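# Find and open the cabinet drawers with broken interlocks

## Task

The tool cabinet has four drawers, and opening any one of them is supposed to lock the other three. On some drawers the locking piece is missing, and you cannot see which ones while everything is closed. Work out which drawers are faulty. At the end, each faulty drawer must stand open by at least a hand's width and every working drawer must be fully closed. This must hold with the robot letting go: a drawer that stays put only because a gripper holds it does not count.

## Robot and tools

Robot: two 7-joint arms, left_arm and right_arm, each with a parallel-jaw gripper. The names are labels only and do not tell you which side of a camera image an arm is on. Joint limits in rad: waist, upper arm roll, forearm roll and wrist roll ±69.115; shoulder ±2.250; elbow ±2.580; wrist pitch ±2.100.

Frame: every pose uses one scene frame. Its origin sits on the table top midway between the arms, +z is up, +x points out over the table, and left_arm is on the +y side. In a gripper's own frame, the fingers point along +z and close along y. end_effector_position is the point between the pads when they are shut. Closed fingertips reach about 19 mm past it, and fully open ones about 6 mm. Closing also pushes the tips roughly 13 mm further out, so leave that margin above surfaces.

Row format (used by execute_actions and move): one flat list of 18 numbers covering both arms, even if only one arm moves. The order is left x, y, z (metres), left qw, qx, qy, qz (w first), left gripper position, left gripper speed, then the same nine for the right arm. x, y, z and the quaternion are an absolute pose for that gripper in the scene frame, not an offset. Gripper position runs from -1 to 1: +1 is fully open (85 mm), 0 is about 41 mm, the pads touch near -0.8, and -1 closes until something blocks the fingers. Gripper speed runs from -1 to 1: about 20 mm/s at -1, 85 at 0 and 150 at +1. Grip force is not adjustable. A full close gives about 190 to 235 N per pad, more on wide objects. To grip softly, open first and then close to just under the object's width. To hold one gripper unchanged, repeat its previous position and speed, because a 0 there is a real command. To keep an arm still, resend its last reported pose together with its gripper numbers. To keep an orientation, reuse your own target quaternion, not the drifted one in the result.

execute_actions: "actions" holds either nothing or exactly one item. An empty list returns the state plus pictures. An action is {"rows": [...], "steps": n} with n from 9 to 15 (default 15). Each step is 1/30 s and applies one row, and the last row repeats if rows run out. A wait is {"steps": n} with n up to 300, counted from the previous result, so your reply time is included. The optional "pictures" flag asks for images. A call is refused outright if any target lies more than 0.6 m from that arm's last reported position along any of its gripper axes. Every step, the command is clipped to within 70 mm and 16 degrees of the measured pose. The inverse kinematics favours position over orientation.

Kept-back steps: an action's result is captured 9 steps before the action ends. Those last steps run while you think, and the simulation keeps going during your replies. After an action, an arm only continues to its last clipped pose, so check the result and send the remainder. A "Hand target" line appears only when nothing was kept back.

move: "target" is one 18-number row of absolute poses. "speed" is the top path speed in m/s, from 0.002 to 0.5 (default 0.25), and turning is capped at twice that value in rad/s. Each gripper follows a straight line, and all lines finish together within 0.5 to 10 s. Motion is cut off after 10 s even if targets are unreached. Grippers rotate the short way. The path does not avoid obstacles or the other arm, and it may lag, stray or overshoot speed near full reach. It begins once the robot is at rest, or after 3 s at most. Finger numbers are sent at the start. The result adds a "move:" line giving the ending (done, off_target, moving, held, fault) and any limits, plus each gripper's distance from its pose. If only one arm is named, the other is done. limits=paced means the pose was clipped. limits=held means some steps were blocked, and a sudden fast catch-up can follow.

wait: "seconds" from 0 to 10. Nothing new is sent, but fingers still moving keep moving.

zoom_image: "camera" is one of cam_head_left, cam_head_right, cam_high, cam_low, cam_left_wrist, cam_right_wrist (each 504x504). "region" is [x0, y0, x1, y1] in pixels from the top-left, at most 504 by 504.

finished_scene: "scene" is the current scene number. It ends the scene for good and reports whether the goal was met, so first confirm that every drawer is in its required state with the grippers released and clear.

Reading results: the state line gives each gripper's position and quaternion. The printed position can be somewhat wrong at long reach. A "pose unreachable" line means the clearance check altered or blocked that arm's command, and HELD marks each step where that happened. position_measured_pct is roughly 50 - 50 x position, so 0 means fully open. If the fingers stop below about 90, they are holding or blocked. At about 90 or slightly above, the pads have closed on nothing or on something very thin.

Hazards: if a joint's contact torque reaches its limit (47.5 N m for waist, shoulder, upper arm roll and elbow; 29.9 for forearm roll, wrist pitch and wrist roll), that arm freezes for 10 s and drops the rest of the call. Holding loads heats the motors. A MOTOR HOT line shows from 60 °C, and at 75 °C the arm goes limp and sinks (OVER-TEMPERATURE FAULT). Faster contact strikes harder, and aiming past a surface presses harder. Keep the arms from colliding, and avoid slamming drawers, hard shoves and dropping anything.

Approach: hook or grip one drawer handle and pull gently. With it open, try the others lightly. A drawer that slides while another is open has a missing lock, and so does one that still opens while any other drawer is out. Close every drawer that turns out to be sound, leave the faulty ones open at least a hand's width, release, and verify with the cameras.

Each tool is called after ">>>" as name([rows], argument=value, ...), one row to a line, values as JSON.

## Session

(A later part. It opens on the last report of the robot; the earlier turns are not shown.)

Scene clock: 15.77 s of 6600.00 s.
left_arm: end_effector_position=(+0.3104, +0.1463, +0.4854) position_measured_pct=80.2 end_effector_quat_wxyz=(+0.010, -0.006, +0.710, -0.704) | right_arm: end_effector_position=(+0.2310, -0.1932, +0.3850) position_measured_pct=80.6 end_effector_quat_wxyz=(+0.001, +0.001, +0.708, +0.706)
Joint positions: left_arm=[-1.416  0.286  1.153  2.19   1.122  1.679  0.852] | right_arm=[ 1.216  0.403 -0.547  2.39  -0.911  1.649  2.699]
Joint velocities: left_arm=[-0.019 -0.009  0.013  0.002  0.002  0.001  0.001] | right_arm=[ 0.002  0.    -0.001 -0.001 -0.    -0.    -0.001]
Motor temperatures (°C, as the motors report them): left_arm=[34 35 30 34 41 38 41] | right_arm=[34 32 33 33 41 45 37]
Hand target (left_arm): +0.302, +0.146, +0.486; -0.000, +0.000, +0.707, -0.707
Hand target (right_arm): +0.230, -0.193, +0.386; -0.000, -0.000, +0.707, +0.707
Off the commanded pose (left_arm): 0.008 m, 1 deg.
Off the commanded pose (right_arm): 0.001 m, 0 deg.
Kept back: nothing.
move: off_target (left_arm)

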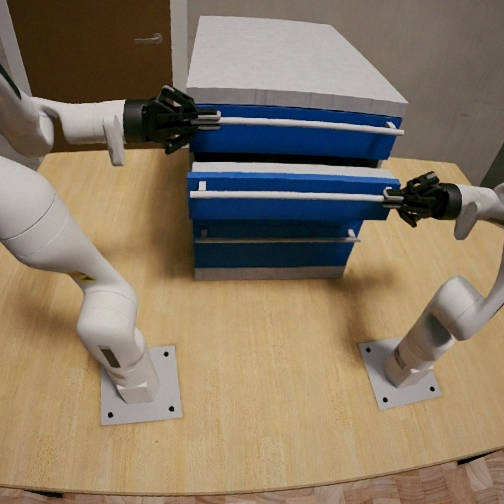

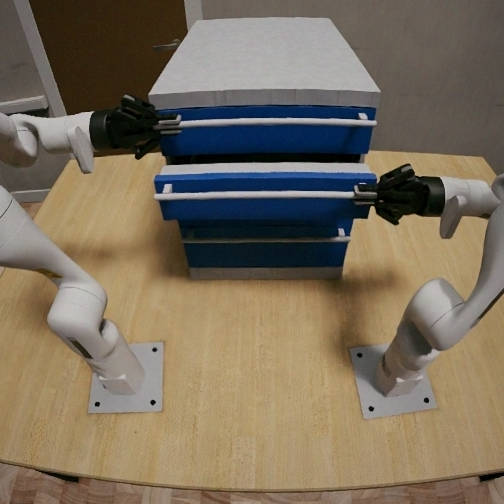

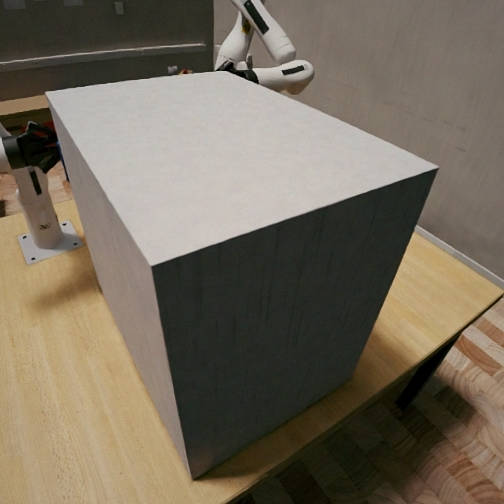

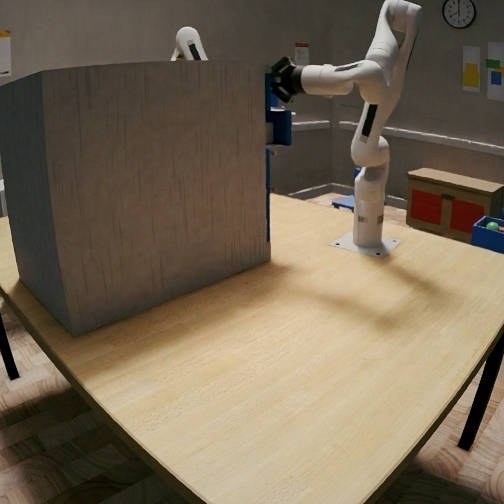

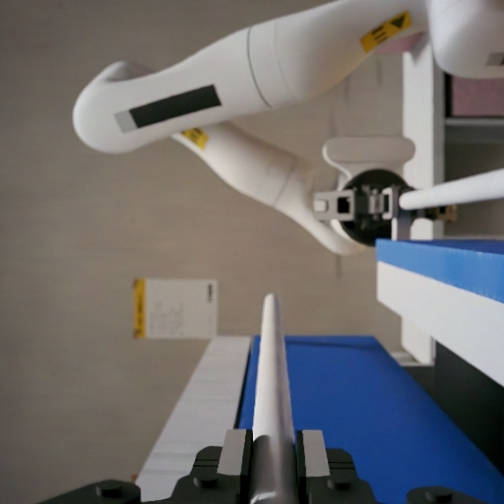

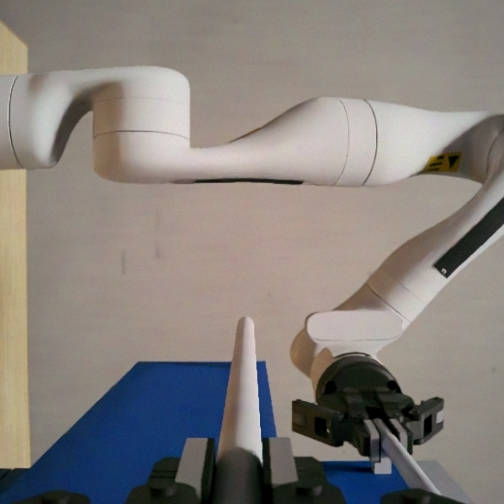

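Drawer 1 blocked → drawer 2 is sound. Close both.

>>> move(target=[0.318,0.146,0.486,0,0,0.7071,-0.7071,-1,0, 0.3175,-0.193,0.386,0,0,0.7071,0.7071,-1,0], speed=0.1)

>>> execute_actions([
  {"rows": [[0.317,0.146,0.486,0,0,0.7071,-0.7071,-1,0, 0.316,-0.193,0.386,0,0,0.7071,0.7071,0,1]], "steps": 9},
])

>>> move(target=[0.317,0.146,0.486,0,0,0.7071,-0.7071,-1,0, 0.285,-0.193,0.386,0,0,0.7071,0.7071,0,1], speed=0.2)

Scene clock: 17.40 s of 6600.00 s.
left_arm: end_effector_position=(+0.3172, +0.1461, +0.4855) position_measured_pct=80.2 end_effector_quat_wxyz=(-0.001, -0.000, +0.707, -0.707) | right_arm: end_effector_position=(+0.3162, -0.1932, +0.3857) position_measured_pct=80.6 end_effector_quat_wxyz=(-0.001, -0.000, +0.708, +0.707)
Joint positions: left_arm=[-1.352  0.334  1.141  2.16   1.112  1.644  0.877] | right_arm=[ 1.053  0.508 -0.586  2.188 -1.04   1.581  2.56 ]
Joint velocities: left_arm=[ 0.002  0.002 -0.001 -0.    -0.003  0.     0.   ] | right_arm=[-0.002  0.004 -0.001 -0.002  0.001  0.    -0.002]
Motor temperatures (°C, as the motors report them): left_arm=[34 35 30 34 41 38 41] | right_arm=[34 32 33 33 41 45 37]
Hand target (left_arm): +0.318, +0.146, +0.486; +0.000, -0.000, +0.707, -0.707
Hand target (right_arm): +0.317, -0.193, +0.387; +0.000, -0.000, +0.707, +0.707
Off the commanded pose (left_arm): 0.001 m, 0 deg.
Off the commanded pose (right_arm): 0.001 m, 0 deg.
Kept back: nothing.
move: done

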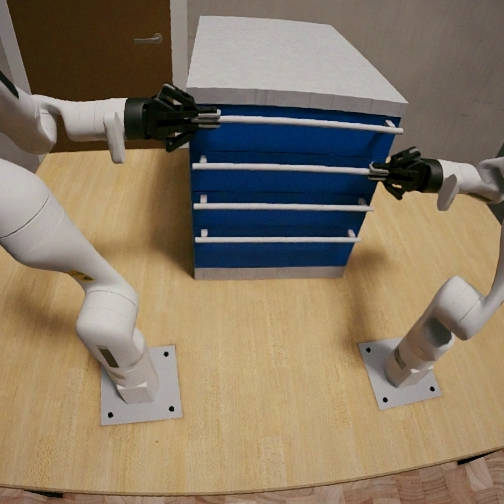

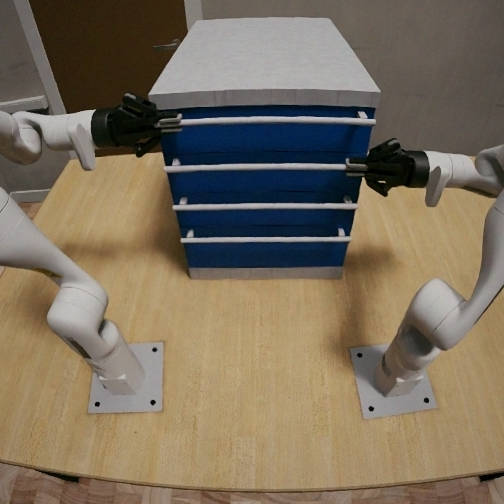

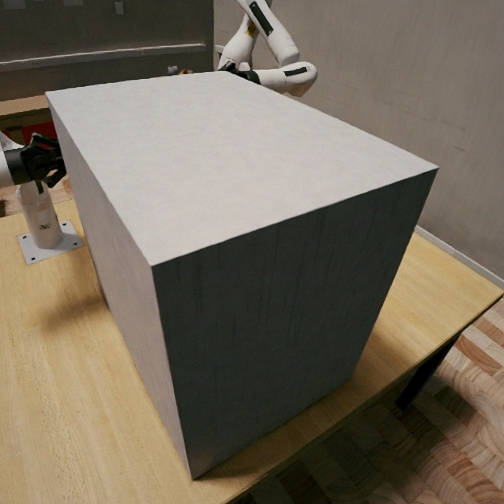

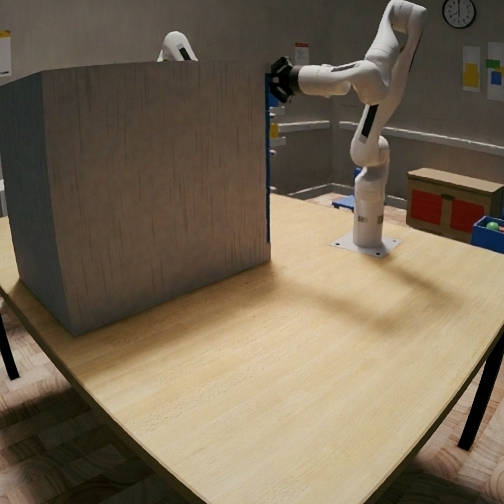

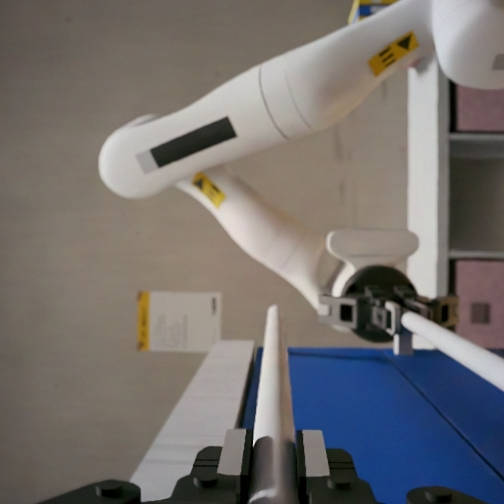

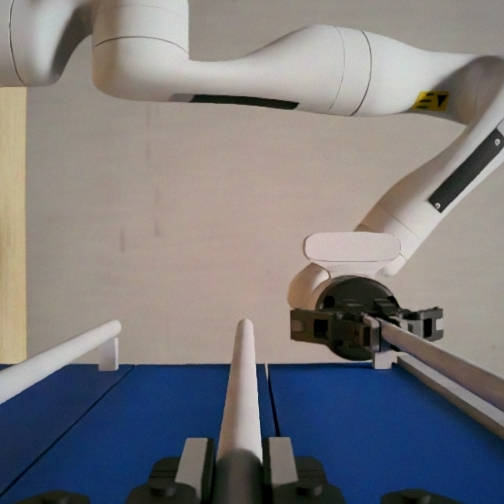

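Scene clock: 17.43 s of 6600.00 s.
left_arm: end_effector_position=(+0.3172, +0.1461, +0.4855) position_measured_pct=80.2 end_effector_quat_wxyz=(-0.001, -0.000, +0.707, -0.707) | right_arm: end_effector_position=(+0.3162, -0.1932, +0.3857) position_measured_pct=80.6 end_effector_quat_wxyz=(-0.001, -0.000, +0.708, +0.707)
Joint positions: left_arm=[-1.352  0.334  1.141  2.16   1.112  1.644  0.877] | right_arm=[ 1.053  0.508 -0.587  2.188 -1.04   1.581  2.56 ]
Joint velocities: left_arm=[ 0.001  0.001 -0.    -0.001  0.002 -0.     0.001] | right_arm=[-0.001  0.005 -0.001 -0.001  0.001  0.001 -0.001]
Motor temperatures (°C, as the motors report them): left_arm=[34 35 30 34 41 38 41] | right_arm=[34 32 33 33 41 45 37]
Kept back: the last 9 steps of this action.
Steps of this call (step 1: nothing new was sent). Readings (end_effector_position | what the end effector reports):
1: the state above

Scene clock: 18.77 s of 6600.00 s.
left_arm: end_effector_position=(+0.3171, +0.1462, +0.4855) position_measured_pct=80.2 end_effector_quat_wxyz=(+0.000, -0.001, +0.707, -0.707) | right_arm: end_effector_position=(+0.2850, -0.1929, +0.3858) position_measured_pct=50.0 end_effector_quat_wxyz=(-0.000, -0.000, +0.707, +0.707)
Joint positions: left_arm=[-1.356  0.331  1.142  2.162  1.113  1.645  0.876] | right_arm=[ 1.108  0.468 -0.578  2.267 -1.006  1.604  2.612]
Joint velocities: left_arm=[-0.     0.002  0.001  0.     0.002 -0.001  0.   ] | right_arm=[ 0.005 -0.002  0.004  0.002  0.001  0.002  0.002]
Motor temperatures (°C, as the motors report them): left_arm=[34 35 30 34 41 38 41] | right_arm=[34 32 33 33 41 45 37]
Hand target (left_arm): +0.317, +0.146, +0.486; -0.000, +0.000, +0.707, -0.707
Hand target (right_arm): +0.285, -0.193, +0.386; -0.000, +0.000, +0.707, +0.707
Off your previous action's commanded pose (left_arm): 0.000 m, 0 deg at its last step (step 9 of this call).
Off your previous action's commanded pose (right_arm): 0.000 m, 0 deg at its last step (step 9 of this call).
Off the commanded pose (left_arm): 0.000 m, 0 deg.
Off the commanded pose (right_arm): 0.000 m, 0 deg.
Kept back: nothing.
move: done

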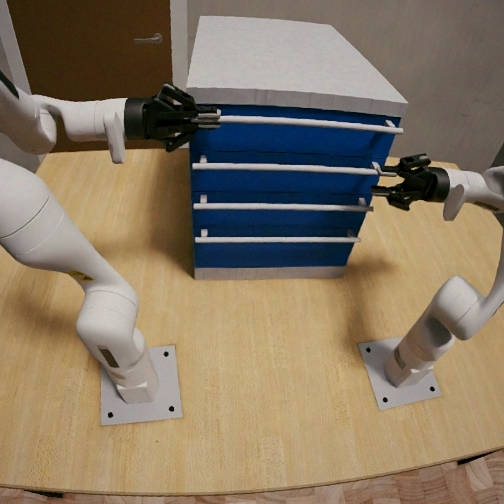

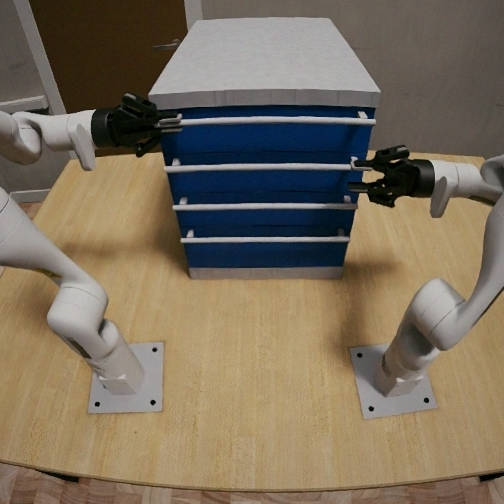

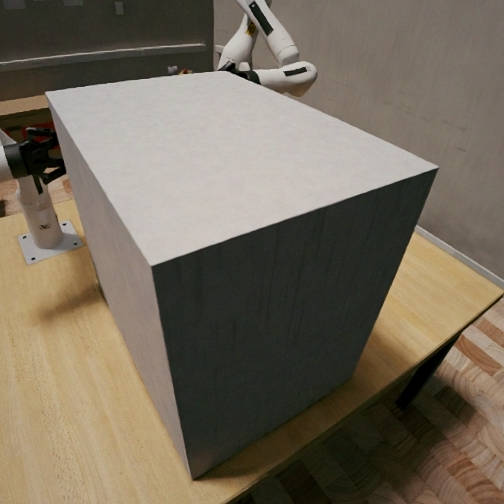

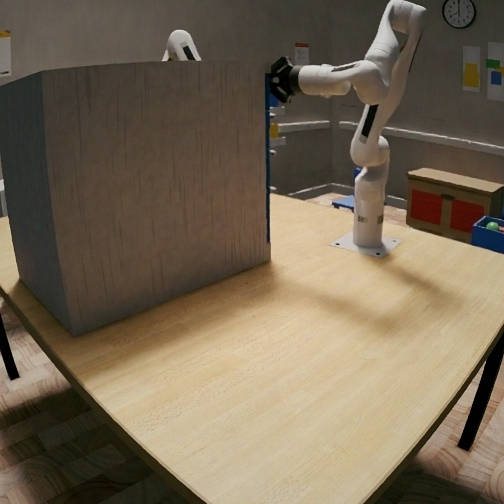

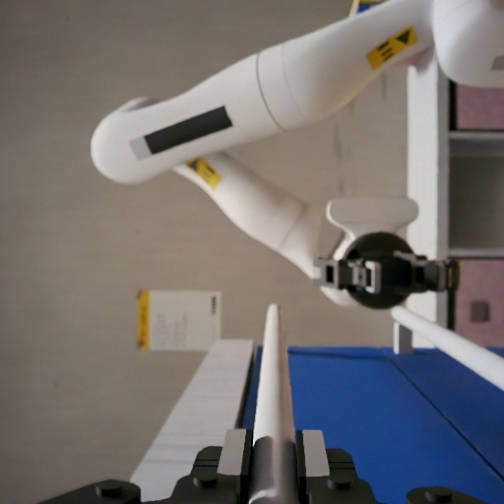

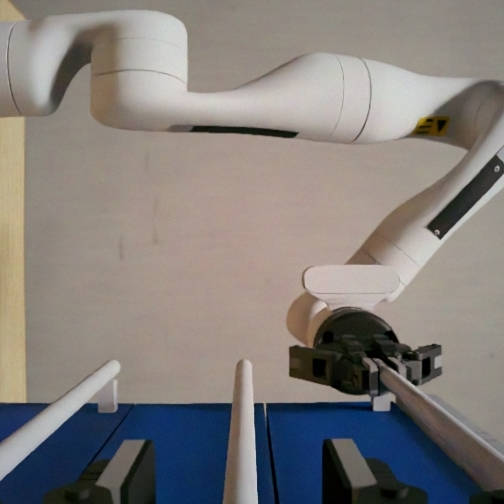

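>>> move(target=[0.24,0.146,0.486,0,0,0.7071,-0.7071,-1,0, 0.285,-0.193,0.186,0,0,0.7071,0.7071,0,1], speed=0.2)

Scene clock: 20.67 s of 6600.00 s.
left_arm: end_effector_position=(+0.2410, +0.1465, +0.4851) position_measured_pct=80.2 end_effector_quat_wxyz=(+0.001, -0.001, +0.708, -0.706) | right_arm: end_effector_position=(+0.2861, -0.1936, +0.1854) position_measured_pct=50.0 end_effector_quat_wxyz=(+0.001, +0.001, +0.708, +0.707)
Joint positions: left_arm=[-1.753  0.046  1.186  2.33   1.024  2.013  0.683] | right_arm=[ 1.     1.095 -0.433  2.271 -0.862  1.161  3.028]
Joint velocities: left_arm=[-0.009 -0.015 -0.007  0.001 -0.003  0.016 -0.004] | right_arm=[-0.002  0.015  0.002 -0.001 -0.001 -0.     0.002]
Motor temperatures (°C, as the motors report them): left_arm=[34 35 30 34 41 38 41] | right_arm=[34 32 33 33 41 45 37]
Hand target (left_arm): +0.240, +0.146, +0.486; -0.000, -0.000, +0.707, -0.707
Hand target (right_arm): +0.286, -0.193, +0.185; +0.001, +0.001, +0.707, +0.707
Off the commanded pose (left_arm): 0.001 m, 0 deg.
Off the commanded pose (right_arm): 0.001 m, 0 deg.
Kept back: nothing.
move: done

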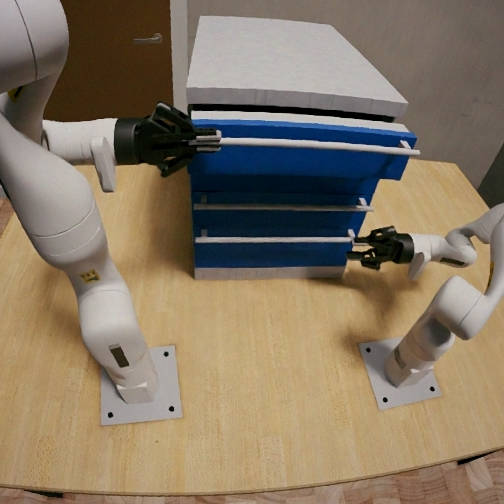

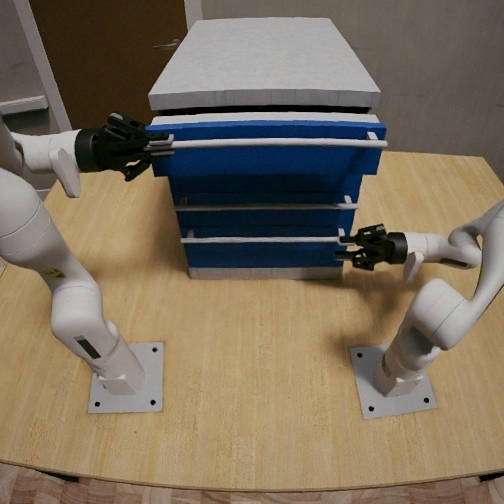

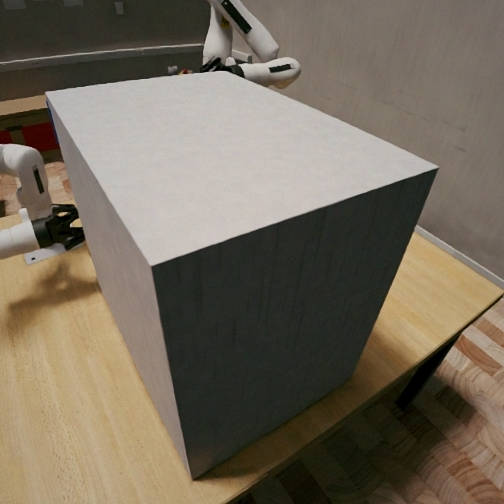

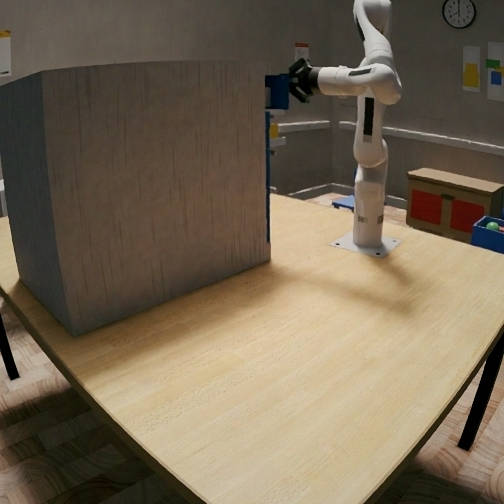

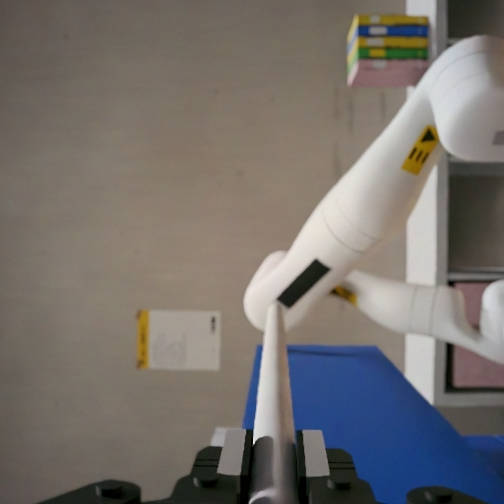

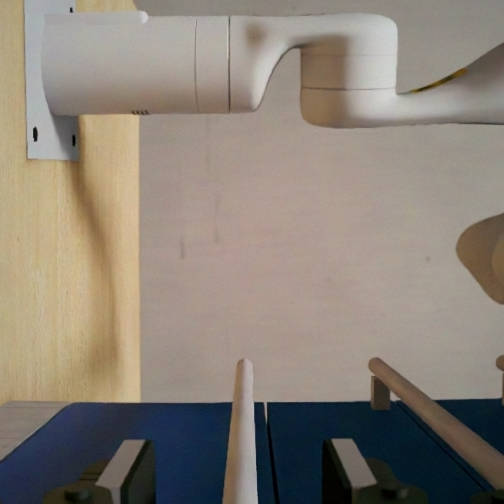

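>>> execute_actions([
  {"rows": [[0.241,0.146,0.486,0,0,0.7071,-0.7071,-1,0, 0.29,-0.193,0.1855,0,0,0.7071,0.7071,0,0],[0.241,0.146,0.486,0,0,0.7071,-0.7071,-1,0, 0.295,-0.193,0.1855,0,0,0.7071,0.7071,0,0],[0.241,0.146,0.486,0,0,0.7071,-0.7071,-1,0, 0.30,-0.193,0.1855,0,0,0.7071,0.7071,0,0],[0.241,0.146,0.486,0,0,0.7071,-0.7071,-1,0, 0.305,-0.193,0.1855,0,0,0.7071,0.7071,0,0],[0.241,0.146,0.486,0,0,0.7071,-0.7071,-1,0, 0.31,-0.193,0.1855,0,0,0.7071,0.7071,0,0],[0.241,0.146,0.486,0,0,0.7071,-0.7071,-1,0, 0.314,-0.193,0.1855,0,0,0.7071,0.7071,0,0],[0.241,0.146,0.486,0,0,0.7071,-0.7071,-1,0, 0.316,-0.193,0.1855,0,0,0.7071,0.7071,0,0],[0.241,0.146,0.486,0,0,0.7071,-0.7071,-1,0, 0.316,-0.193,0.1855,0,0,0.7071,0.7071,-1,0]], "steps": 15},
])

>>> move(target=[0.241,0.146,0.486,0,0,0.7071,-0.7071,-1,0, 0.303,-0.193,0.1855,0,0,0.7071,0.7071,-1,0], speed=0.03)

Scene clock: 21.40 s of 6600.00 s.
left_arm: end_effector_position=(+0.2412, +0.1464, +0.4852) position_measured_pct=80.2 end_effector_quat_wxyz=(+0.000, -0.001, +0.708, -0.706) | right_arm: end_effector_position=(+0.3010, -0.1929, +0.1857) position_measured_pct=50.0 end_effector_quat_wxyz=(-0.000, -0.000, +0.707, +0.707)
Joint positions: left_arm=[-1.751  0.048  1.187  2.328  1.025  2.011  0.686] | right_arm=[ 0.977  1.094 -0.446  2.234 -0.877  1.178  2.998]
Joint velocities: left_arm=[ 0.003  0.006  0.003 -0.001  0.    -0.003  0.003] | right_arm=[-0.157 -0.02  -0.097 -0.305 -0.126  0.133 -0.246]
Motor temperatures (°C, as the motors report them): left_arm=[34 35 30 34 41 38 41] | right_arm=[34 32 33 33 41 45 37]
Steps of this call (steps 1 to 16: nothing new was sent; steps 17 to 22: the first 6 steps of this action). Readings (end_effector_position | what the end effector reports):
17: left_arm (+0.2411, +0.1464, +0.4851) | right_arm (+0.2862, -0.1933, +0.1853) | left_arm position_measured_pct=80.2 | right_arm position_measured_pct=50.0
18: left_arm (+0.2412, +0.1464, +0.4851) | right_arm (+0.2875, -0.1931, +0.1853) | left_arm position_measured_pct=80.2 | right_arm position_measured_pct=50.0
20: left_arm (+0.2412, +0.1464, +0.4852) | right_arm (+0.2932, -0.1929, +0.1854) | left_arm position_measured_pct=80.2 | right_arm position_measured_pct=50.0
22: the state above

Scene clock: 22.77 s of 6600.00 s.
left_arm: end_effector_position=(+0.2412, +0.1464, +0.4852) position_measured_pct=80.2 end_effector_quat_wxyz=(+0.000, -0.001, +0.708, -0.706) | right_arm: end_effector_position=(+0.3103, -0.1934, +0.1849) position_measured_pct=80.6 end_effector_quat_wxyz=(+0.006, +0.003, +0.708, +0.706)
Joint positions: left_arm=[-1.751  0.049  1.188  2.328  1.025  2.01   0.687] | right_arm=[ 0.972  1.093 -0.451  2.22  -0.894  1.179  2.994]
Joint velocities: left_arm=[-0.     0.001  0.     0.     0.     0.001 -0.   ] | right_arm=[-0.004 -0.     0.006  0.001 -0.003  0.004  0.007]
Motor temperatures (°C, as the motors report them): left_arm=[34 35 30 34 41 38 41] | right_arm=[34 32 33 33 41 45 37]
Hand target (left_arm): +0.241, +0.146, +0.486; -0.000, +0.000, +0.707, -0.707
Hand target (right_arm): +0.303, -0.193, +0.186; +0.000, +0.000, +0.707, +0.707
Off your previous action's commanded pose (left_arm): 0.001 m, 0 deg at its last step (step 9 of this call).
Off your previous action's commanded pose (right_arm): 0.000 m, 0 deg at its last step (step 9 of this call).
Off the commanded pose (left_arm): 0.001 m, 0 deg.
Off the commanded pose (right_arm): 0.007 m, 1 deg.
Kept back: nothing.
move: off_target (right_arm)

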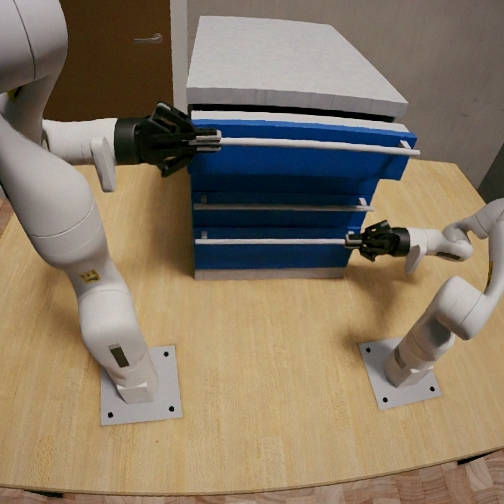

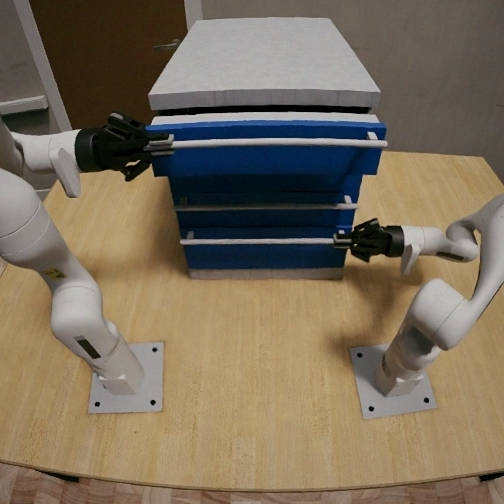

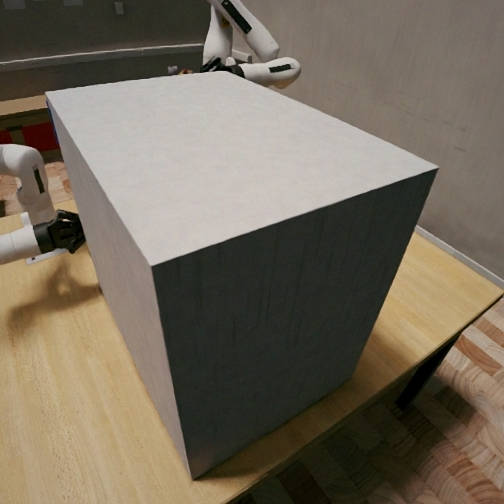

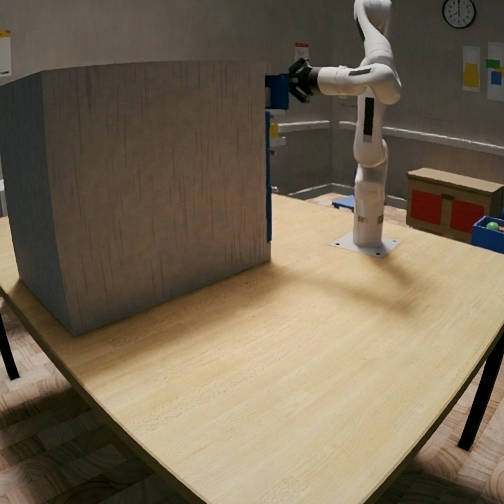

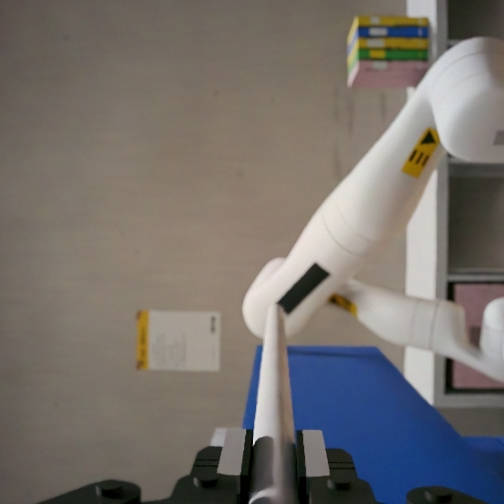

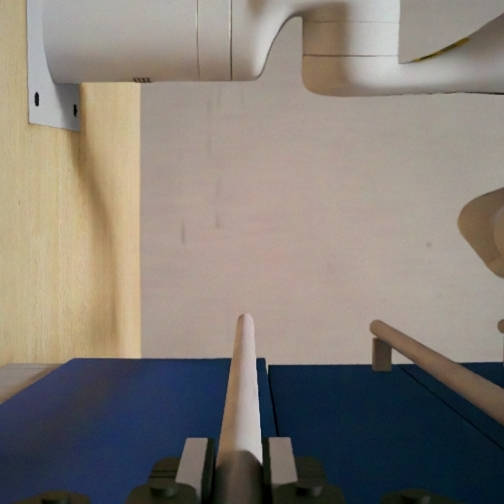

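Drawer 1 is sound. Close it, then test drawer 4.

>>> move(target=[0.3185,0.146,0.486,0,0,0.7071,-0.7071,-1,0, 0.317,-0.193,0.1855,0,0,0.7071,0.7071,-1,0], speed=0.1)

>>> move(target=[0.317,0.146,0.486,0,0,0.7071,-0.7071,-1,0, 0.24,-0.193,0.1855,0,0,0.7071,0.7071,-1,0], speed=0.1)

>>> move(target=[0.304,0.146,0.486,0,0,0.7071,-0.7071,-1,0, 0.24,-0.193,0.1855,0,0,0.7071,0.7071,-1,0], speed=0.03)

Scene clock: 24.30 s of 6600.00 s.
left_arm: end_effector_position=(+0.3173, +0.1461, +0.4856) position_measured_pct=80.2 end_effector_quat_wxyz=(-0.001, -0.000, +0.707, -0.707) | right_arm: end_effector_position=(+0.3161, -0.1933, +0.1851) position_measured_pct=80.6 end_effector_quat_wxyz=(-0.001, -0.000, +0.707, +0.707)
Joint positions: left_arm=[-1.362  0.341  1.158  2.16   1.11   1.633  0.882] | right_arm=[ 0.956  1.093 -0.454  2.194 -0.89   1.195  2.966]
Joint velocities: left_arm=[ 0.019  0.016 -0.003 -0.005 -0.005 -0.007  0.001] | right_arm=[ 0.001 -0.    -0.    -0.001  0.002 -0.001 -0.001]
Motor temperatures (°C, as the motors report them): left_arm=[34 35 30 34 41 38 41] | right_arm=[34 32 33 33 41 45 37]
Hand target (left_arm): +0.319, +0.146, +0.486; +0.000, +0.000, +0.707, -0.707
Hand target (right_arm): +0.317, -0.193, +0.186; -0.000, -0.000, +0.707, +0.707
Off the commanded pose (left_arm): 0.001 m, 0 deg.
Off the commanded pose (right_arm): 0.001 m, 0 deg.
Kept back: nothing.
move: done

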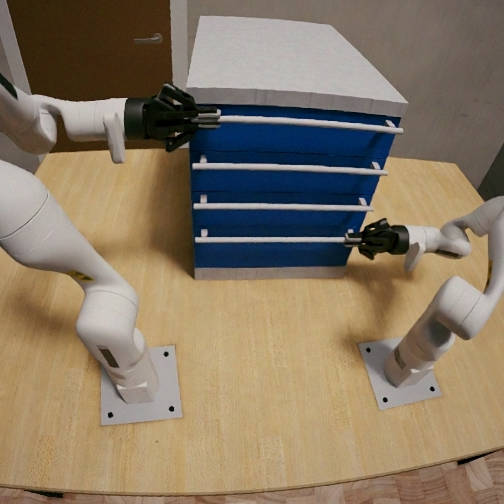

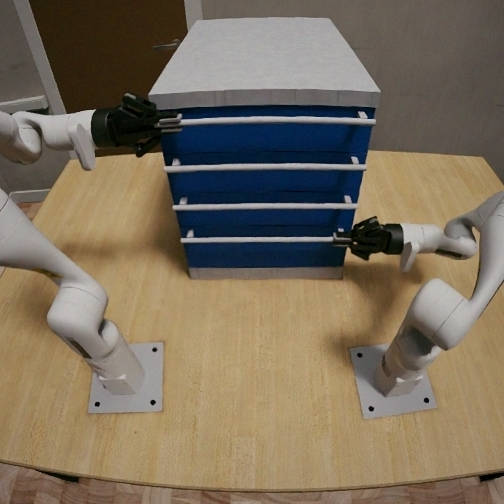

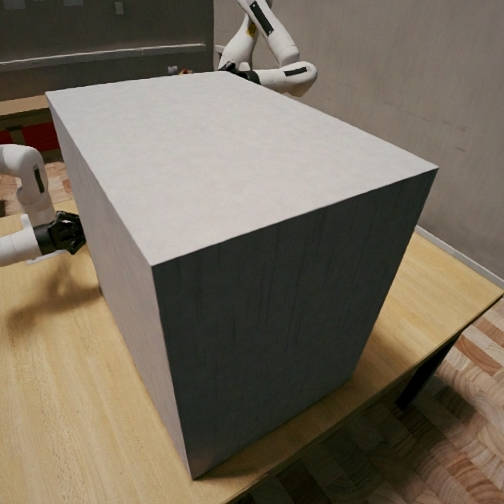

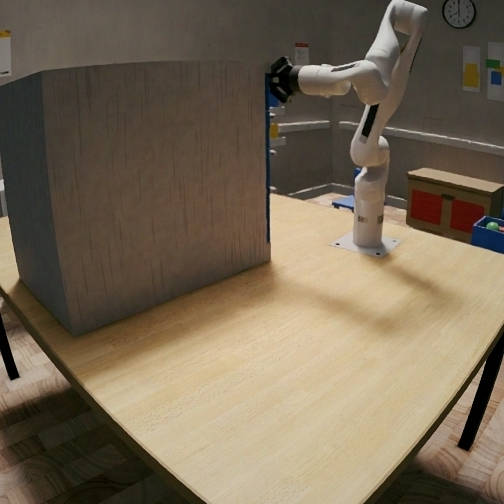

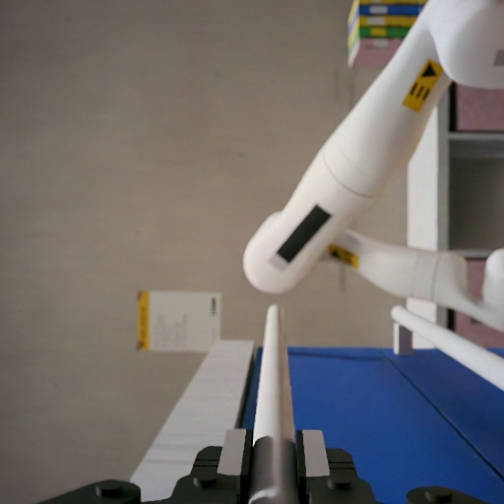

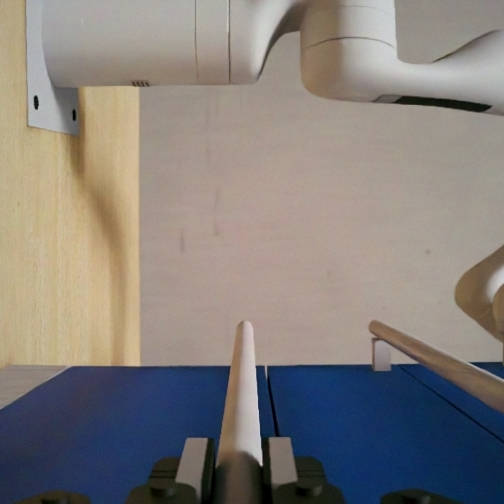

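Scene clock: 25.43 s of 6600.00 s.
left_arm: end_effector_position=(+0.3171, +0.1462, +0.4855) position_measured_pct=80.2 end_effector_quat_wxyz=(+0.000, -0.001, +0.707, -0.707) | right_arm: end_effector_position=(+0.2411, -0.1933, +0.1844) position_measured_pct=80.6 end_effector_quat_wxyz=(+0.001, +0.001, +0.708, +0.706)
Joint positions: left_arm=[-1.365  0.339  1.159  2.162  1.111  1.634  0.881] | right_arm=[ 1.061  1.112 -0.383  2.374 -0.807  1.109  3.12 ]
Joint velocities: left_arm=[-0.001 -0.001  0.001  0.001  0.002 -0.001  0.   ] | right_arm=[ 0.001  0.003  0.001  0.002 -0.002 -0.001  0.003]
Motor temperatures (°C, as the motors report them): left_arm=[34 35 30 34 41 38 41] | right_arm=[34 32 33 33 41 45 37]
Hand target (left_arm): +0.317, +0.146, +0.486; -0.000, +0.000, +0.707, -0.707
Hand target (right_arm): +0.240, -0.193, +0.185; -0.000, +0.000, +0.707, +0.707
Off the commanded pose (left_arm): 0.000 m, 0 deg.
Off the commanded pose (right_arm): 0.002 m, 0 deg.
Kept back: nothing.
move: done

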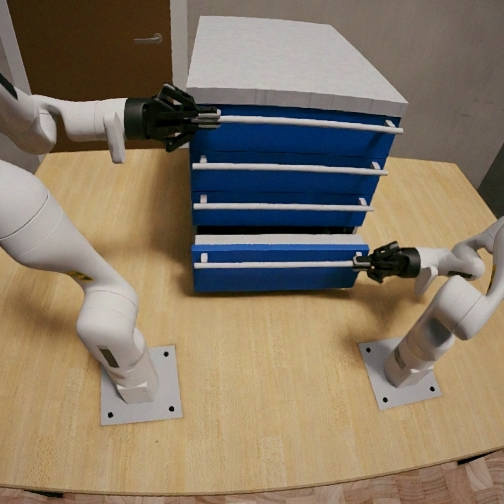

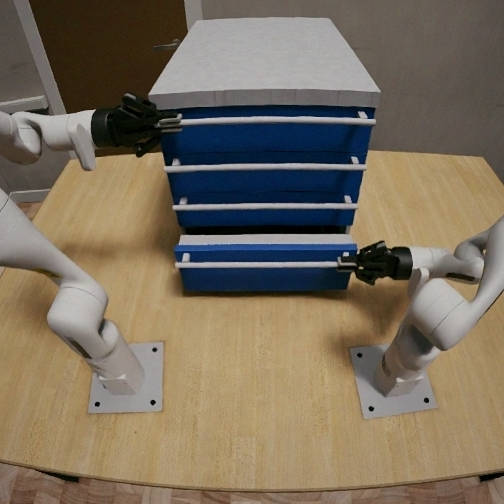

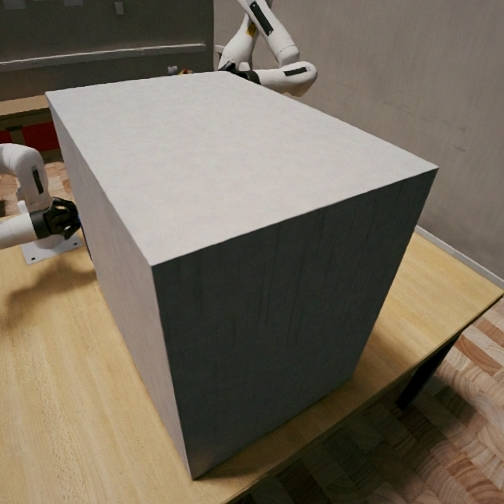

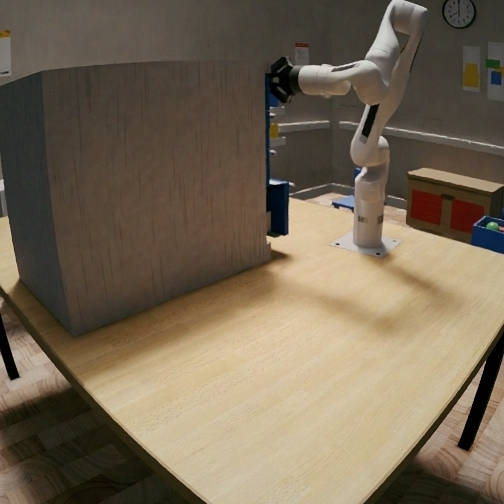

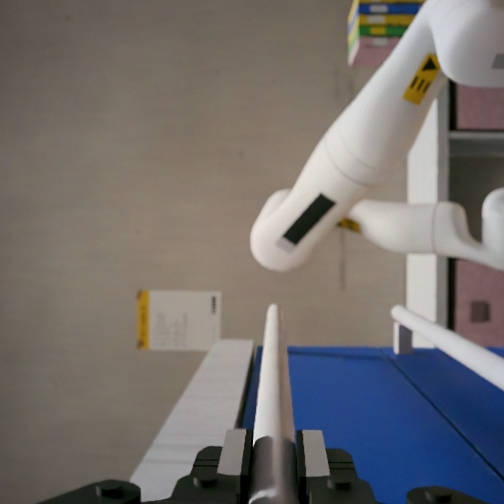

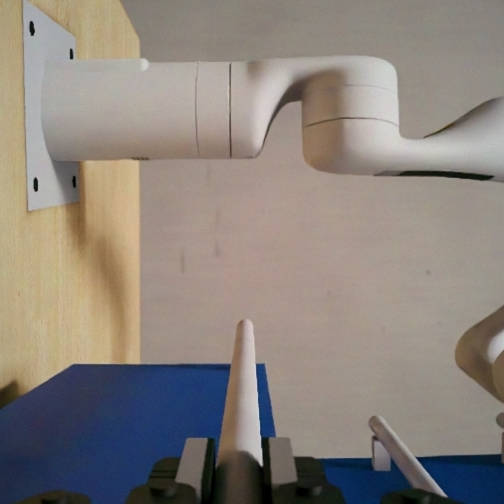

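Scene clock: 26.13 s of 6600.00 s.
left_arm: end_effector_position=(+0.3108, +0.1463, +0.4855) position_measured_pct=80.2 end_effector_quat_wxyz=(+0.008, -0.005, +0.709, -0.705) | right_arm: end_effector_position=(+0.2411, -0.1933, +0.1845) position_measured_pct=80.6 end_effector_quat_wxyz=(+0.001, +0.001, +0.708, +0.706)
Joint positions: left_arm=[-1.422  0.303  1.177  2.187  1.118  1.66   0.862] | right_arm=[ 1.06   1.112 -0.383  2.374 -0.807  1.109  3.12 ]
Joint velocities: left_arm=[-0.016 -0.006  0.012  0.001  0.001 -0.     0.001] | right_arm=[ 0.    -0.     0.001  0.    -0.001 -0.001  0.   ]
Motor temperatures (°C, as the motors report them): left_arm=[34 35 30 34 41 38 41] | right_arm=[34 32 33 33 41 45 37]
Hand target (left_arm): +0.304, +0.146, +0.486; -0.000, +0.000, +0.707, -0.707
Hand target (right_arm): +0.240, -0.193, +0.185; -0.000, +0.000, +0.707, +0.707
Off the commanded pose (left_arm): 0.007 m, 1 deg.
Off the commanded pose (right_arm): 0.002 m, 0 deg.
Kept back: nothing.
move: off_target (left_arm)

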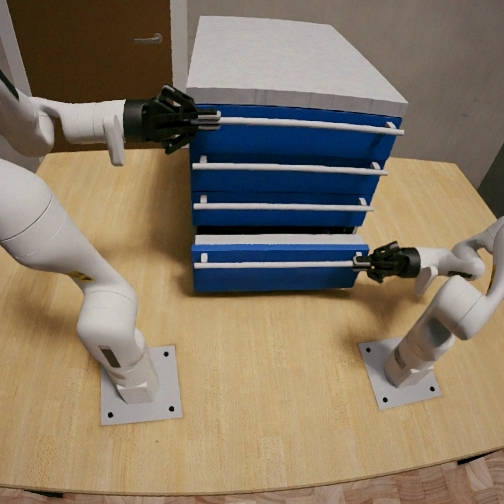

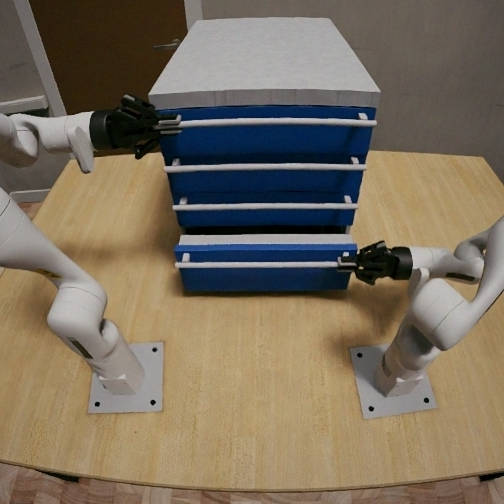

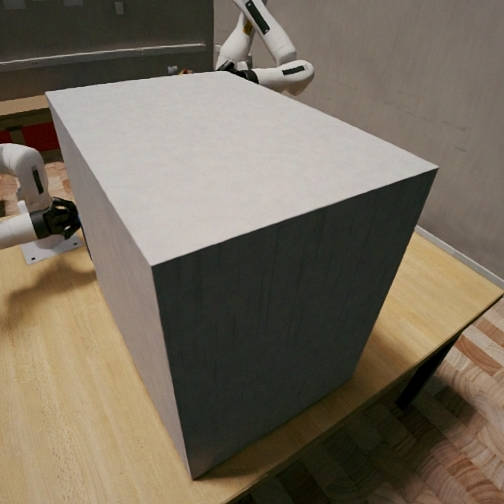

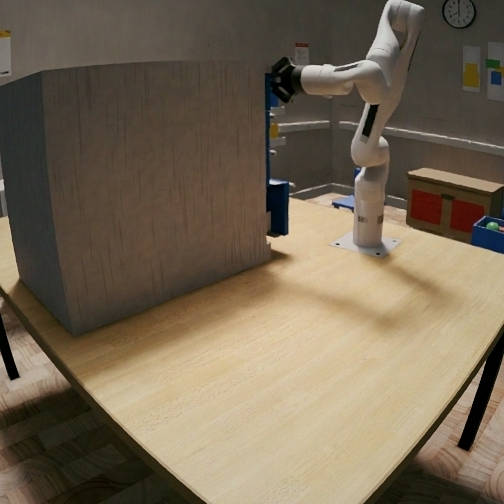

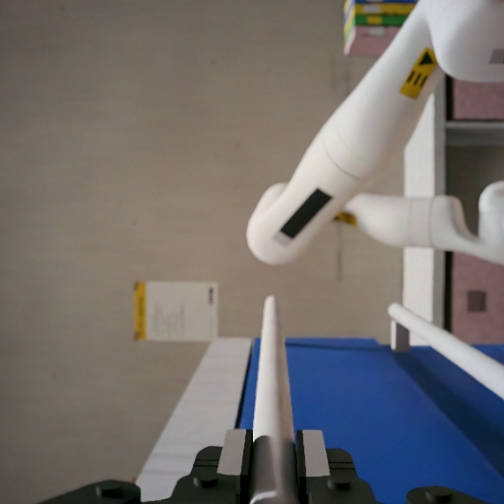

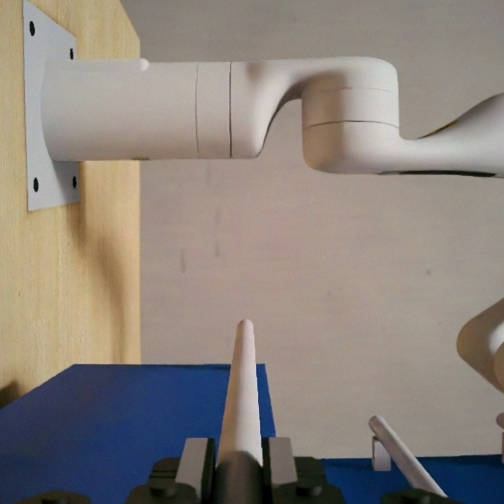

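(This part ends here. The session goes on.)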